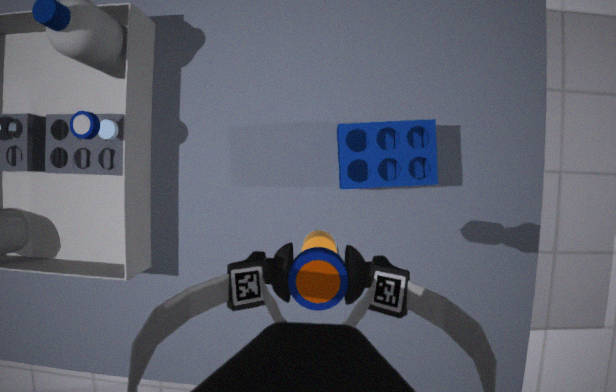

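>>> {"api": "execute_actions", "payload": {"actions": [{"r2":{"base":{"strafe_m":-0.049},"joints":{"lift_m":1.08,"arm_m":0.527},"pace":"slow"}}], "cameras": ["r2_wrist_camera"]}}

Scene clock: 177.40 s.
r1.base_odometry: x=+0.242 y=-1.506 heading=+0.210 (m, m, rad; r1's odometry frame)
r1.turned_by_wheels: +0.000 (rad since the last result)
r1.turned_by_imu: +0.002 (rad since the last result)
r1.base_tilt: forward=+0.4 right=-0.2 (deg)
r1.lidar_m: 0.93 0.97 2.53 3.71 1.45 1.05 1.00 1.04 1.43 2.82 2.94 1.00
r1.base_status: not commanded
r1.joint_positions: lift_m=+1.150 arm_m=+0.001 wrist_yaw_rad=+0.000 wrist_pitch_rad=+1.570 wrist_roll_rad=+1.570 gripper_m=+0.040
r1.joint_status: not commanded
r1.motor_effort: lift_m=+20(20) arm_m=-4(5) wrist_yaw_rad=+1(1) wrist_pitch_rad=-1(1) wrist_roll_rad=+0(1) gripper_m=-5(5) wheel_0=-5(5) wheel_1=-4(4) wheel_2=+2(2) (%)
r1.hand_pose: x=+0.1718 y=-0.0874 z=+1.0396 quat_wxyz=(+0.500, +0.500, +0.500, -0.500) (m; r1's base frame)
r1.wrist_depth_mm: 1255 1229 1255 1229 1255 1255 1229 / 1255 1229 1229 1229 1255 1255 1255 / 1255 1229 1255 1255 1229 1255 1255 / 1229 1255 1255 1078 1042 1255 1229 / 1255 1255 1229 1042 1060 1281 347 / 1255 1255 195 1281 199 1255 1255 / 1255 1229 1255 108 1255 1255 1255
r2.base_odometry: x=-0.340 y=-1.820 heading=-2.799 (m, m, rad; r2's odometry frame)
r2.turned_by_wheels: +0.000 (rad since the last result)
r2.turned_by_imu: -0.001 (rad since the last result)
r2.base_tilt: forward=+0.4 right=+0.3 (deg)
r2.lidar_m: 0.25 0.27 0.38 1.10 2.44 1.70 1.65 1.77 2.39 2.04 0.41 0.26
r2.base_status: done
r2.joint_positions: lift_m=+1.080 arm_m=+0.526 wrist_yaw_rad=+0.000 wrist_pitch_rad=+1.570 wrist_roll_rad=+0.000 gripper_m=+0.005
r2.joint_status: all done
r2.motor_effort: lift_m=+17(24) arm_m=+4(6) wrist_yaw_rad=-1(2) wrist_pitch_rad=-2(2) wrist_roll_rad=-1(2) gripper_m=-18(20) wheel_0=+2(8) wheel_1=+0(7) wheel_2=+0(2) (%)
r2.hand_pose: x=+0.6973 y=-0.0874 z=+0.9699 quat_wxyz=(+0.707, +0.000, +0.707, +0.000) (m; r2's base frame)
r2.wrist_depth_mm: 436 427 421 418 413 410 407 / 399 433 427 424 415 415 413 / 404 433 430 427 421 415 413 / 413 436 436 430 424 424 418 / 413 445 436 229 368 424 809 / 433 445 190 206 186 430 1205 / 418 452 449 - 436 433 1182
pictures: r2_wrist_camera
camera_calibration (this result's frames):
r2_wrist_camera: T_world_to_cam=[[0.0314742, -0.997765, -0.0589358, -0.0397476], [-0.998242, -0.0343424, 0.0483032, 0.687983], [-0.0502192, 0.0573119, -0.997092, 1.23461], [0, 0, 0, 1]] pos_world=[0.750026, -0.0867897, 1.19545]
Images, in order (width x height): r2_wrist_camera 616x392.

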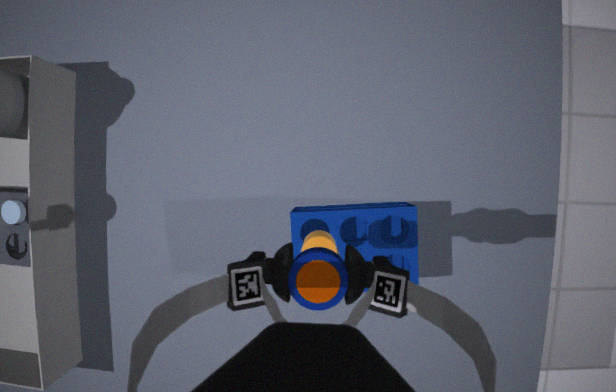

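>>> {"api": "execute_actions", "payload": {"actions": [{"r2":{"base":{"strafe_m":0.006},"joints":{"arm_m":0.532},"pace":"slow"}}], "cameras": ["r2_wrist_camera"]}}

>>> {"api": "execute_actions", "payload": {"actions": [{"r2":{"joints":{"lift_m":0.99},"pace":"slow"}}], "cameras": ["r2_wrist_camera"]}}

Scene clock: 184.83 s.
r1.base_odometry: x=+0.242 y=-1.506 heading=+0.210 (m, m, rad; r1's odometry frame)
r1.turned_by_wheels: +0.000 (rad since the last result)
r1.turned_by_imu: +0.001 (rad since the last result)
r1.base_tilt: forward=+0.4 right=-0.3 (deg)
r1.lidar_m: 0.94 0.98 2.54 3.69 1.44 1.06 0.99 1.04 1.41 2.82 2.94 0.99
r1.base_status: not commanded
r1.joint_positions: lift_m=+1.150 arm_m=+0.001 wrist_yaw_rad=+0.000 wrist_pitch_rad=+1.570 wrist_roll_rad=+1.570 gripper_m=+0.040
r1.joint_status: not commanded
r1.motor_effort: lift_m=+20(20) arm_m=-4(4) wrist_yaw_rad=+0(2) wrist_pitch_rad=+0(1) wrist_roll_rad=+0(1) gripper_m=-3(4) wheel_0=-5(5) wheel_1=-4(4) wheel_2=+2(2) (%)
r1.hand_pose: x=+0.1718 y=-0.0874 z=+1.0396 quat_wxyz=(+0.500, +0.500, +0.500, -0.500) (m; r1's base frame)
r1.wrist_depth_mm: 1229 1229 1229 1281 1229 1255 1255 / 1229 1229 1255 1229 1205 1255 1255 / 1229 1229 1255 1229 1255 1255 1255 / 1281 1255 1229 1078 1042 1255 1255 / 1255 1229 1255 1042 1042 1281 347 / 1255 1255 195 1255 199 1255 1255 / 1255 1255 1229 109 1281 1255 1308
r2.base_odometry: x=-0.338 y=-1.825 heading=-2.799 (m, m, rad; r2's odometry frame)
r2.turned_by_wheels: +0.000 (rad since the last result)
r2.turned_by_imu: -0.001 (rad since the last result)
r2.base_tilt: forward=+0.4 right=+0.3 (deg)
r2.lidar_m: 0.25 0.29 0.42 1.12 2.40 1.71 1.66 1.73 2.40 2.10 0.41 0.28
r2.base_status: done
r2.joint_positions: lift_m=+1.080 arm_m=+0.531 wrist_yaw_rad=+0.000 wrist_pitch_rad=+1.570 wrist_roll_rad=+0.000 gripper_m=+0.005
r2.joint_status: all done
r2.motor_effort: lift_m=+18(18) arm_m=+5(5) wrist_yaw_rad=-1(4) wrist_pitch_rad=-2(2) wrist_roll_rad=-2(1) gripper_m=-19(18) wheel_0=-2(7) wheel_1=+1(4) wheel_2=+0(0) (%)
r2.hand_pose: x=+0.7023 y=-0.0874 z=+0.9699 quat_wxyz=(+0.707, +0.000, +0.707, +0.000) (m; r2's base frame)
r2.wrist_depth_mm: 430 433 424 421 410 410 407 / 402 430 427 418 421 410 410 / 404 436 430 427 421 415 410 / 415 436 433 427 424 421 418 / 407 442 436 228 370 418 424 / 427 452 189 206 186 430 798 / 415 452 449 - 436 436 1205
pictures: r2_wrist_camera
camera_calibration (this result's frames):
r2_wrist_camera: T_world_to_cam=[[0.0314745, -0.997765, -0.0589358, -0.0399053], [-0.998242, -0.0343427, 0.0483032, 0.692977], [-0.0502192, 0.0573119, -0.997092, 1.23486], [0, 0, 0, 1]] pos_world=[0.755028, -0.0867897, 1.19545]
Images, in order (width x height): r2_wrist_camera 616x392.

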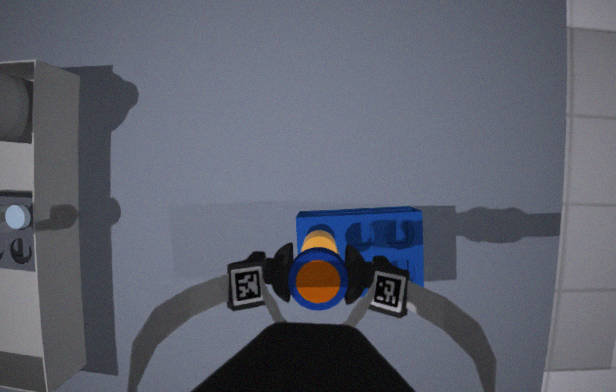

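Scene clock: 186.47 s.
r1.base_odometry: x=+0.242 y=-1.506 heading=+0.210 (m, m, rad; r1's odometry frame)
r1.turned_by_wheels: +0.000 (rad since the last result)
r1.turned_by_imu: +0.001 (rad since the last result)
r1.base_tilt: forward=+0.5 right=-0.3 (deg)
r1.lidar_m: 0.94 0.99 2.55 3.70 1.47 1.05 1.00 1.05 1.40 2.82 2.91 0.99
r1.base_status: not commanded
r1.joint_positions: lift_m=+1.150 arm_m=+0.001 wrist_yaw_rad=+0.000 wrist_pitch_rad=+1.570 wrist_roll_rad=+1.570 gripper_m=+0.040
r1.joint_status: not commanded
r1.motor_effort: lift_m=+20(20) arm_m=-4(4) wrist_yaw_rad=-1(0) wrist_pitch_rad=-1(1) wrist_roll_rad=+0(1) gripper_m=-4(3) wheel_0=-5(5) wheel_1=-4(4) wheel_2=+2(2) (%)
r1.hand_pose: x=+0.1718 y=-0.0874 z=+1.0396 quat_wxyz=(+0.500, +0.500, +0.500, -0.500) (m; r1's base frame)
r1.wrist_depth_mm: 1229 1255 1255 1229 1229 1229 1255 / 1229 1229 1229 1229 1229 1281 1229 / 1229 1255 1255 1255 1229 1255 1255 / 1229 1255 1229 1078 1060 1229 1229 / 1255 1255 1255 1042 1042 1255 347 / 1255 1255 195 1229 198 1229 1281 / 1255 1229 1255 108 1281 1281 1281
r2.base_odometry: x=-0.338 y=-1.825 heading=-2.799 (m, m, rad; r2's odometry frame)
r2.turned_by_wheels: +0.000 (rad since the last result)
r2.turned_by_imu: +0.000 (rad since the last result)
r2.base_tilt: forward=+0.4 right=+0.3 (deg)
r2.lidar_m: 0.27 0.29 0.40 1.12 2.42 1.72 1.67 1.75 2.42 2.08 0.41 0.29
r2.base_status: not commanded
r2.joint_positions: lift_m=+0.990 arm_m=+0.531 wrist_yaw_rad=+0.000 wrist_pitch_rad=+1.570 wrist_roll_rad=+0.000 gripper_m=+0.005
r2.joint_status: all done
r2.motor_effort: lift_m=+17(18) arm_m=+5(5) wrist_yaw_rad=+0(2) wrist_pitch_rad=-3(3) wrist_roll_rad=-1(2) gripper_m=-19(18) wheel_0=-2(2) wheel_1=+1(1) wheel_2=+0(0) (%)
r2.hand_pose: x=+0.7022 y=-0.0874 z=+0.8799 quat_wxyz=(+0.707, +0.000, +0.707, +0.000) (m; r2's base frame)
r2.wrist_depth_mm: 340 340 332 330 327 322 320 / 343 340 338 332 332 327 324 / 349 343 340 338 332 330 327 / 351 347 345 340 336 334 329 / 357 351 347 227 281 334 332 / 359 355 189 206 186 338 338 / 362 359 355 - 345 343 338
pictures: r2_wrist_camera
camera_calibration (this result's frames):
r2_wrist_camera: T_world_to_cam=[[0.0314658, -0.997765, -0.0589403, -0.045198], [-0.998235, -0.0343424, 0.048445, 0.697158], [-0.0503609, 0.0573119, -0.997085, 1.14522], [0, 0, 0, 1]] pos_world=[0.755024, -0.0867897, 1.10545]
Images, in order (width x height): r2_wrist_camera 616x392.

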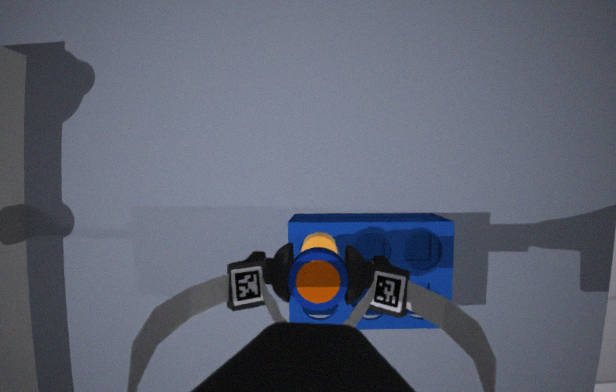

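>>> {"api": "execute_actions", "payload": {"actions": [{"r2":{"joints":{"gripper_m":0.05}}}], "cameras": []}}

>>> {"api": "execute_actions", "payload": {"actions": [{"r2":{"joints":{"lift_m":1.08}}}], "cameras": []}}

>>> {"api": "execute_actions", "payload": {"actions": [{"r2":{"base":{"strafe_m":0.341}}}], "cameras": ["r2_wrist_camera"]}}

Scene clock: 194.67 s.
r1.base_odometry: x=+0.242 y=-1.506 heading=+0.210 (m, m, rad; r1's odometry frame)
r1.turned_by_wheels: +0.000 (rad since the last result)
r1.turned_by_imu: +0.001 (rad since the last result)
r1.base_tilt: forward=+0.6 right=-0.4 (deg)
r1.lidar_m: 0.94 0.97 2.54 3.67 1.46 1.07 0.99 1.06 1.41 2.83 2.94 1.00
r1.base_status: not commanded
r1.joint_positions: lift_m=+1.150 arm_m=+0.001 wrist_yaw_rad=+0.000 wrist_pitch_rad=+1.570 wrist_roll_rad=+1.570 gripper_m=+0.040
r1.joint_status: not commanded
r1.motor_effort: lift_m=+20(20) arm_m=-5(4) wrist_yaw_rad=+1(0) wrist_pitch_rad=-1(1) wrist_roll_rad=-1(0) gripper_m=-4(3) wheel_0=-5(5) wheel_1=-4(4) wheel_2=+2(2) (%)
r1.hand_pose: x=+0.1718 y=-0.0874 z=+1.0396 quat_wxyz=(+0.500, +0.500, +0.500, -0.500) (m; r1's base frame)
r1.wrist_depth_mm: 1255 1229 1229 1229 1205 1229 1229 / 1255 1255 1255 1255 1281 1255 1255 / 1255 1229 1255 1229 1229 1255 1281 / 1255 1229 1255 1098 1060 1255 1229 / 1229 1229 1229 1060 1042 1255 349 / 1281 1255 195 1281 199 1281 1255 / 1255 1255 1255 109 1281 1255 1281
r2.base_odometry: x=-0.338 y=-1.825 heading=-2.799 (m, m, rad; r2's odometry frame)
r2.turned_by_wheels: +0.000 (rad since the last result)
r2.turned_by_imu: -0.001 (rad since the last result)
r2.base_tilt: forward=+0.4 right=+0.3 (deg)
r2.lidar_m: 0.26 0.27 0.40 1.10 2.40 1.70 1.67 1.76 2.38 2.08 0.42 0.28
r2.base_status: not commanded
r2.joint_positions: lift_m=+0.990 arm_m=+0.531 wrist_yaw_rad=+0.000 wrist_pitch_rad=+1.570 wrist_roll_rad=+0.000 gripper_m=+0.050
r2.joint_status: all done
r2.motor_effort: lift_m=+17(17) arm_m=+5(5) wrist_yaw_rad=+0(2) wrist_pitch_rad=-2(2) wrist_roll_rad=-1(1) gripper_m=-4(20) wheel_0=-2(2) wheel_1=+1(1) wheel_2=+0(0) (%)
r2.hand_pose: x=+0.7022 y=-0.0874 z=+0.8799 quat_wxyz=(+0.707, +0.000, +0.707, +0.000) (m; r2's base frame)
r2.wrist_depth_mm: 343 338 332 329 327 324 322 / 343 338 336 336 330 324 324 / 347 343 340 336 332 329 325 / 351 347 343 338 334 334 330 / 357 351 345 281 278 336 332 / 359 355 351 222 196 340 340 / 362 357 353 - 345 342 338
pictures: none
No camera images: the call's "cameras" was empty. Leave "cameras" out to get every camera's image.

Scene clock: 196.03 s.
r1.base_odometry: x=+0.242 y=-1.506 heading=+0.210 (m, m, rad; r1's odometry frame)
r1.turned_by_wheels: +0.000 (rad since the last result)
r1.turned_by_imu: +0.000 (rad since the last result)
r1.base_tilt: forward=+0.6 right=-0.4 (deg)
r1.lidar_m: 0.94 0.99 2.53 3.72 1.47 1.06 0.99 1.04 1.40 2.82 2.94 1.00
r1.base_status: not commanded
r1.joint_positions: lift_m=+1.150 arm_m=+0.001 wrist_yaw_rad=+0.000 wrist_pitch_rad=+1.570 wrist_roll_rad=+1.570 gripper_m=+0.040
r1.joint_status: not commanded
r1.motor_effort: lift_m=+20(20) arm_m=-4(4) wrist_yaw_rad=-1(1) wrist_pitch_rad=-1(1) wrist_roll_rad=+0(1) gripper_m=-2(3) wheel_0=-5(5) wheel_1=-4(4) wheel_2=+2(2) (%)
r1.hand_pose: x=+0.1718 y=-0.0874 z=+1.0396 quat_wxyz=(+0.500, +0.500, +0.500, -0.500) (m; r1's base frame)
r1.wrist_depth_mm: 1229 1255 1255 1229 1255 1229 1229 / 1229 1229 1255 1255 1229 1255 1229 / 1229 1255 1229 1255 1229 1229 1255 / 1229 1255 1255 1098 1042 1255 1281 / 1255 1255 1229 1060 1042 1255 347 / 1255 1281 195 1255 200 1281 1255 / 1205 1229 1281 108 1281 1229 1255
r2.base_odometry: x=-0.338 y=-1.825 heading=-2.799 (m, m, rad; r2's odometry frame)
r2.turned_by_wheels: +0.000 (rad since the last result)
r2.turned_by_imu: +0.000 (rad since the last result)
r2.base_tilt: forward=+0.4 right=+0.3 (deg)
r2.lidar_m: 0.27 0.28 0.40 1.10 2.40 1.73 1.68 1.76 2.41 2.07 0.41 0.30
r2.base_status: not commanded
r2.joint_positions: lift_m=+1.080 arm_m=+0.531 wrist_yaw_rad=+0.000 wrist_pitch_rad=+1.570 wrist_roll_rad=+0.000 gripper_m=+0.050
r2.joint_status: all done
r2.motor_effort: lift_m=+22(26) arm_m=+5(4) wrist_yaw_rad=+0(1) wrist_pitch_rad=-2(3) wrist_roll_rad=-1(2) gripper_m=-2(3) wheel_0=-2(2) wheel_1=+1(1) wheel_2=+0(0) (%)
r2.hand_pose: x=+0.7022 y=-0.0874 z=+0.9696 quat_wxyz=(+0.707, +0.000, +0.707, +0.000) (m; r2's base frame)
r2.wrist_depth_mm: 427 427 424 418 413 407 404 / 404 430 427 421 415 413 410 / 402 436 427 427 424 415 410 / 413 439 436 430 424 421 418 / 407 445 442 370 370 427 424 / 427 449 436 375 196 430 798 / 410 452 445 - 439 433 1205
pictures: none
No camera images: the call's "cameras" was empty. Leave "cameras" out to get every camera's image.

Scene clock: 198.50 s.
r1.base_odometry: x=+0.242 y=-1.506 heading=+0.210 (m, m, rad; r1's odometry frame)
r1.turned_by_wheels: +0.000 (rad since the last result)
r1.turned_by_imu: +0.001 (rad since the last result)
r1.base_tilt: forward=+0.5 right=-0.3 (deg)
r1.lidar_m: 0.93 0.98 2.56 3.71 1.45 1.06 0.97 1.02 1.41 2.83 2.92 0.99
r1.base_status: not commanded
r1.joint_positions: lift_m=+1.150 arm_m=+0.001 wrist_yaw_rad=+0.000 wrist_pitch_rad=+1.570 wrist_roll_rad=+1.570 gripper_m=+0.040
r1.joint_status: not commanded
r1.motor_effort: lift_m=+20(20) arm_m=-5(5) wrist_yaw_rad=+0(1) wrist_pitch_rad=-1(1) wrist_roll_rad=+0(0) gripper_m=-3(4) wheel_0=-5(5) wheel_1=-4(4) wheel_2=+2(2) (%)
r1.hand_pose: x=+0.1718 y=-0.0874 z=+1.0396 quat_wxyz=(+0.500, +0.500, +0.500, -0.500) (m; r1's base frame)
r1.wrist_depth_mm: 1229 1229 1255 1229 1255 1255 1229 / 1229 1229 1255 1229 1255 1229 1255 / 1281 1281 1255 1281 1229 1255 1255 / 1255 1255 1255 1098 1042 1255 1255 / 1229 1255 1255 1042 1060 1255 349 / 1255 1281 195 1255 199 1255 1255 / 1281 1255 1229 108 1255 1281 1281
r2.base_odometry: x=-0.223 y=-2.147 heading=-2.799 (m, m, rad; r2's odometry frame)
r2.turned_by_wheels: +0.000 (rad since the last result)
r2.turned_by_imu: +0.001 (rad since the last result)
r2.base_tilt: forward=+0.4 right=+0.4 (deg)
r2.lidar_m: 0.27 0.29 0.40 2.77 2.37 1.73 1.67 1.74 2.41 2.42 0.43 0.29
r2.base_status: done
r2.joint_positions: lift_m=+1.080 arm_m=+0.531 wrist_yaw_rad=+0.000 wrist_pitch_rad=+1.570 wrist_roll_rad=+0.000 gripper_m=+0.050
r2.joint_status: not commanded
r2.motor_effort: lift_m=+21(22) arm_m=+5(5) wrist_yaw_rad=+1(1) wrist_pitch_rad=-2(3) wrist_roll_rad=-1(1) gripper_m=-4(3) wheel_0=-1(10) wheel_1=+0(8) wheel_2=+0(1) (%)
r2.hand_pose: x=+0.7023 y=-0.0874 z=+0.9696 quat_wxyz=(+0.707, +0.000, +0.707, +0.000) (m; r2's base frame)
r2.wrist_depth_mm: 430 427 418 418 413 410 404 / 433 427 424 278 415 410 410 / 442 430 427 421 424 421 413 / 445 430 430 424 427 421 413 / 397 379 375 375 427 427 421 / 452 445 439 370 196 427 424 / 455 343 449 - 436 430 424
pictures: r2_wrist_camera
camera_calibration (this result's frames):
r2_wrist_camera: T_world_to_cam=[[0.031466, -0.997765, -0.0589403, -0.0399122], [-0.998235, -0.0343426, 0.048445, 0.692838], [-0.0503609, 0.0573119, -0.997085, 1.23466], [0, 0, 0, 1]] pos_world=[0.755049, -0.0867897, 1.19514]
Images, in order (width x height): r2_wrist_camera 616x392.

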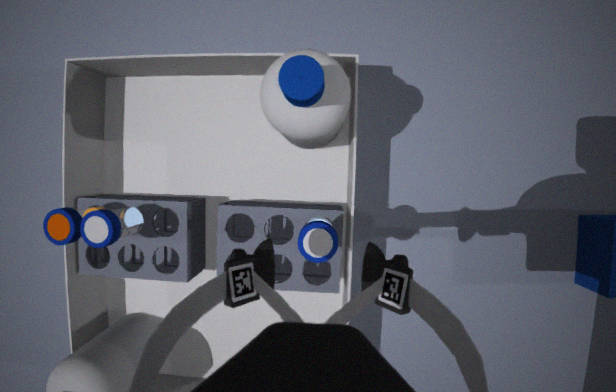

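>>> {"api": "execute_actions", "payload": {"actions": [{"r2":{"joints":{"lift_m":0.985,"arm_m":0.535}}}], "cameras": []}}

>>> {"api": "execute_actions", "payload": {"actions": [{"r2":{"joints":{"gripper_m":0.005}}}], "cameras": []}}

>>> {"api": "execute_actions", "payload": {"actions": [{"r2":{"joints":{"lift_m":1.195}}}], "cameras": []}}

>>> {"api": "execute_actions", "payload": {"actions": [{"r2":{"base":{"strafe_m":0.5},"joints":{"arm_m":0.44}}}], "cameras": ["r2_wrist_camera"]}}

Scene clock: 207.63 s.
r1.base_odometry: x=+0.242 y=-1.506 heading=+0.210 (m, m, rad; r1's odometry frame)
r1.turned_by_wheels: +0.000 (rad since the last result)
r1.turned_by_imu: +0.002 (rad since the last result)
r1.base_tilt: forward=+0.6 right=-0.2 (deg)
r1.lidar_m: 0.93 0.99 2.53 3.70 1.46 1.04 0.99 1.05 1.43 2.82 2.93 1.00
r1.base_status: not commanded
r1.joint_positions: lift_m=+1.150 arm_m=+0.001 wrist_yaw_rad=+0.000 wrist_pitch_rad=+1.570 wrist_roll_rad=+1.570 gripper_m=+0.040
r1.joint_status: not commanded
r1.motor_effort: lift_m=+20(20) arm_m=-5(4) wrist_yaw_rad=+0(0) wrist_pitch_rad=-1(1) wrist_roll_rad=+1(1) gripper_m=-6(2) wheel_0=-5(5) wheel_1=-4(4) wheel_2=+2(2) (%)
r1.hand_pose: x=+0.1718 y=-0.0874 z=+1.0396 quat_wxyz=(+0.500, +0.500, +0.500, -0.500) (m; r1's base frame)
r1.wrist_depth_mm: 1229 1205 1229 1205 1229 1255 1229 / 1255 1229 1229 1229 1229 1255 1255 / 1255 1229 1229 1229 1255 1255 1255 / 1229 1255 1255 1098 1042 1255 1255 / 1255 1255 1255 1042 1025 1255 347 / 1229 1255 195 1255 199 1255 1255 / 1229 1255 1255 108 1281 1281 1255
r2.base_odometry: x=-0.223 y=-2.147 heading=-2.799 (m, m, rad; r2's odometry frame)
r2.turned_by_wheels: +0.000 (rad since the last result)
r2.turned_by_imu: -0.001 (rad since the last result)
r2.base_tilt: forward=+0.4 right=+0.3 (deg)
r2.lidar_m: 0.26 0.29 0.39 2.77 2.43 1.71 1.69 1.74 2.37 2.42 0.42 0.27
r2.base_status: not commanded
r2.joint_positions: lift_m=+0.985 arm_m=+0.534 wrist_yaw_rad=+0.000 wrist_pitch_rad=+1.570 wrist_roll_rad=+0.000 gripper_m=+0.050
r2.joint_status: all done
r2.motor_effort: lift_m=+18(20) arm_m=+5(5) wrist_yaw_rad=+1(1) wrist_pitch_rad=-3(2) wrist_roll_rad=-1(2) gripper_m=-4(5) wheel_0=-1(1) wheel_1=+1(1) wheel_2=+0(0) (%)
r2.hand_pose: x=+0.7053 y=-0.0874 z=+0.8749 quat_wxyz=(+0.707, +0.000, +0.707, +0.000) (m; r2's base frame)
r2.wrist_depth_mm: 286 306 270 151 322 319 317 / 336 336 330 187 324 320 319 / 338 338 336 327 327 325 322 / 319 340 336 329 330 329 327 / 282 304 279 270 334 330 330 / 317 315 281 214 196 334 332 / 345 347 345 - 340 336 336
pictures: none
No camera images: the call's "cameras" was empty. Leave "cameras" out to get every camera's image.

Scene clock: 208.87 s.
r1.base_odometry: x=+0.242 y=-1.506 heading=+0.210 (m, m, rad; r1's odometry frame)
r1.turned_by_wheels: +0.000 (rad since the last result)
r1.turned_by_imu: +0.000 (rad since the last result)
r1.base_tilt: forward=+0.6 right=-0.3 (deg)
r1.lidar_m: 0.94 0.98 2.53 3.74 1.48 1.04 1.00 1.05 1.43 2.83 2.92 0.99
r1.base_status: not commanded
r1.joint_positions: lift_m=+1.150 arm_m=+0.001 wrist_yaw_rad=+0.000 wrist_pitch_rad=+1.570 wrist_roll_rad=+1.570 gripper_m=+0.040
r1.joint_status: not commanded
r1.motor_effort: lift_m=+20(20) arm_m=-5(5) wrist_yaw_rad=+0(0) wrist_pitch_rad=-1(1) wrist_roll_rad=-1(0) gripper_m=-2(3) wheel_0=-5(5) wheel_1=-4(4) wheel_2=+2(2) (%)
r1.hand_pose: x=+0.1718 y=-0.0874 z=+1.0396 quat_wxyz=(+0.500, +0.500, +0.500, -0.500) (m; r1's base frame)
r1.wrist_depth_mm: 1229 1255 1229 1229 1255 1255 1255 / 1229 1255 1255 1255 1229 1229 1229 / 1229 1255 1255 1255 1229 1229 1255 / 1255 1255 1255 1098 1042 1255 1255 / 1255 1281 1229 1060 1060 1281 349 / 1255 1255 195 1229 200 1255 1255 / 1281 1281 1255 108 1255 1281 1281
r2.base_odometry: x=-0.223 y=-2.147 heading=-2.799 (m, m, rad; r2's odometry frame)
r2.turned_by_wheels: +0.000 (rad since the last result)
r2.turned_by_imu: +0.000 (rad since the last result)
r2.base_tilt: forward=+0.4 right=+0.3 (deg)
r2.lidar_m: 0.25 0.28 0.40 2.77 2.45 1.72 1.67 1.75 2.40 2.43 0.42 0.29
r2.base_status: not commanded
r2.joint_positions: lift_m=+0.985 arm_m=+0.534 wrist_yaw_rad=+0.000 wrist_pitch_rad=+1.570 wrist_roll_rad=+0.000 gripper_m=+0.005
r2.joint_status: all done
r2.motor_effort: lift_m=+18(18) arm_m=+4(5) wrist_yaw_rad=+0(1) wrist_pitch_rad=-2(3) wrist_roll_rad=-1(2) gripper_m=-18(18) wheel_0=-1(1) wheel_1=+1(1) wheel_2=+0(0) (%)
r2.hand_pose: x=+0.7053 y=-0.0874 z=+0.8749 quat_wxyz=(+0.707, +0.000, +0.707, +0.000) (m; r2's base frame)
r2.wrist_depth_mm: 285 306 271 150 324 319 315 / 334 332 329 186 325 320 319 / 343 336 330 327 327 324 322 / 317 338 334 329 332 329 324 / 283 306 279 231 334 330 327 / 317 304 191 206 185 334 330 / 345 349 345 - 340 336 334
pictures: none
No camera images: the call's "cameras" was empty. Leave "cameras" out to get every camera's image.

Scene clock: 210.83 s.
r1.base_odometry: x=+0.242 y=-1.506 heading=+0.210 (m, m, rad; r1's odometry frame)
r1.turned_by_wheels: +0.000 (rad since the last result)
r1.turned_by_imu: +0.001 (rad since the last result)
r1.base_tilt: forward=+0.6 right=-0.2 (deg)
r1.lidar_m: 0.94 0.98 2.55 3.74 1.43 1.05 1.00 1.04 1.43 2.82 2.92 1.00
r1.base_status: not commanded
r1.joint_positions: lift_m=+1.150 arm_m=+0.001 wrist_yaw_rad=+0.000 wrist_pitch_rad=+1.570 wrist_roll_rad=+1.570 gripper_m=+0.040
r1.joint_status: not commanded
r1.motor_effort: lift_m=+20(20) arm_m=-5(4) wrist_yaw_rad=+1(0) wrist_pitch_rad=-1(1) wrist_roll_rad=+0(0) gripper_m=-5(5) wheel_0=-5(5) wheel_1=-4(4) wheel_2=+2(2) (%)
r1.hand_pose: x=+0.1718 y=-0.0874 z=+1.0396 quat_wxyz=(+0.500, +0.500, +0.500, -0.500) (m; r1's base frame)
r1.wrist_depth_mm: 1229 1205 1229 1255 1255 1229 1229 / 1255 1229 1229 1255 1229 1281 1255 / 1229 1255 1255 1255 1255 1281 1255 / 1229 1255 1255 1098 1042 1255 1229 / 1255 1255 1229 1060 1042 1229 347 / 1229 1255 195 1255 199 1255 1281 / 1255 1281 1255 108 1255 1281 1281
r2.base_odometry: x=-0.223 y=-2.147 heading=-2.799 (m, m, rad; r2's odometry frame)
r2.turned_by_wheels: +0.000 (rad since the last result)
r2.turned_by_imu: +0.000 (rad since the last result)
r2.base_tilt: forward=+0.4 right=+0.3 (deg)
r2.lidar_m: 0.27 0.31 0.40 2.78 2.44 1.73 1.68 1.74 2.42 2.42 0.39 0.27
r2.base_status: not commanded
r2.joint_positions: lift_m=+1.195 arm_m=+0.534 wrist_yaw_rad=+0.000 wrist_pitch_rad=+1.570 wrist_roll_rad=+0.000 gripper_m=+0.005
r2.joint_status: all done
r2.motor_effort: lift_m=+23(22) arm_m=+4(5) wrist_yaw_rad=+0(1) wrist_pitch_rad=-3(2) wrist_roll_rad=-2(2) gripper_m=-18(19) wheel_0=-1(1) wheel_1=+1(0) wheel_2=+0(0) (%)
r2.hand_pose: x=+0.7053 y=-0.0874 z=+1.0845 quat_wxyz=(+0.707, +0.000, +0.707, +0.000) (m; r2's base frame)
r2.wrist_depth_mm: 544 539 539 525 525 517 508 / 554 544 539 535 525 525 512 / 559 549 544 484 535 535 525 / 569 544 554 539 539 535 530 / 574 559 504 230 544 539 517 / 574 554 190 206 186 544 539 / 585 452 554 - 554 549 544
pictures: none
No camera images: the call's "cameras" was empty. Leave "cameras" out to get every camera's image.

Scene clock: 213.83 s.
r1.base_odometry: x=+0.242 y=-1.506 heading=+0.210 (m, m, rad; r1's odometry frame)
r1.turned_by_wheels: +0.000 (rad since the last result)
r1.turned_by_imu: +0.001 (rad since the last result)
r1.base_tilt: forward=+0.6 right=-0.2 (deg)
r1.lidar_m: 0.92 0.98 2.56 3.71 1.47 1.06 0.99 1.05 1.42 2.81 2.93 0.98
r1.base_status: not commanded
r1.joint_positions: lift_m=+1.150 arm_m=+0.001 wrist_yaw_rad=+0.000 wrist_pitch_rad=+1.570 wrist_roll_rad=+1.570 gripper_m=+0.040
r1.joint_status: not commanded
r1.motor_effort: lift_m=+20(20) arm_m=-5(4) wrist_yaw_rad=+1(1) wrist_pitch_rad=-1(1) wrist_roll_rad=+0(0) gripper_m=-1(3) wheel_0=-5(5) wheel_1=-4(4) wheel_2=+2(2) (%)
r1.hand_pose: x=+0.1718 y=-0.0874 z=+1.0396 quat_wxyz=(+0.500, +0.500, +0.500, -0.500) (m; r1's base frame)
r1.wrist_depth_mm: 1255 1229 1229 1229 1255 1229 1255 / 1229 1255 1229 1255 1255 1229 1229 / 1229 1255 1255 1255 1255 1255 1229 / 1229 1255 1255 1098 1060 1255 1255 / 1255 1255 1255 1042 1060 1281 347 / 1255 1255 195 1281 199 1255 1255 / 1255 1255 1281 108 1255 1281 1255
r2.base_odometry: x=-0.055 y=-2.618 heading=-2.799 (m, m, rad; r2's odometry frame)
r2.turned_by_wheels: +0.000 (rad since the last result)
r2.turned_by_imu: +0.001 (rad since the last result)
r2.base_tilt: forward=+0.4 right=+0.3 (deg)
r2.lidar_m: 0.26 0.28 0.38 2.28 2.40 1.76 1.66 1.72 2.42 1.13 0.41 0.30
r2.base_status: done
r2.joint_positions: lift_m=+1.195 arm_m=+0.441 wrist_yaw_rad=+0.000 wrist_pitch_rad=+1.570 wrist_roll_rad=+0.000 gripper_m=+0.005
r2.joint_status: all done
r2.motor_effort: lift_m=+21(23) arm_m=-5(4) wrist_yaw_rad=-1(1) wrist_pitch_rad=-3(3) wrist_roll_rad=-2(1) gripper_m=-19(19) wheel_0=+1(11) wheel_1=-2(8) wheel_2=+0(0) (%)
r2.hand_pose: x=+0.6120 y=-0.0874 z=+1.0846 quat_wxyz=(+0.707, +0.000, +0.707, +0.000) (m; r2's base frame)
r2.wrist_depth_mm: 1281 539 530 530 525 517 496 / 1336 549 539 535 530 521 517 / 1336 554 544 539 539 525 469 / 1366 559 554 539 539 530 496 / 1397 569 559 232 544 535 525 / 1336 574 190 206 186 480 399 / 1430 574 564 - 559 549 539
pictures: r2_wrist_camera
camera_calibration (this result's frames):
r2_wrist_camera: T_world_to_cam=[[0.0314423, -0.997766, -0.0589388, -0.0302812], [-0.998238, -0.034316, 0.0483979, 0.597192], [-0.0503123, 0.0573132, -0.997088, 1.34473], [0, 0, 0, 1]] pos_world=[0.664749, -0.0867911, 1.31013]
Images, in order (width x height): r2_wrist_camera 616x392.

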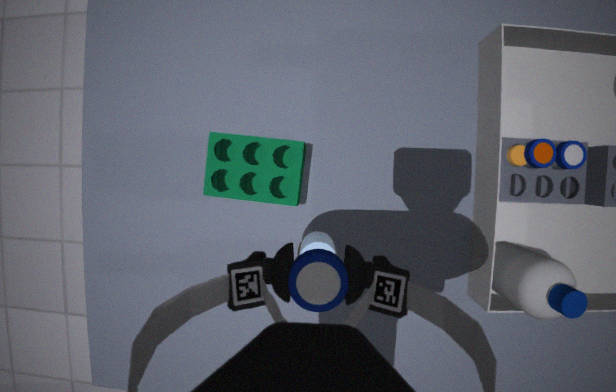

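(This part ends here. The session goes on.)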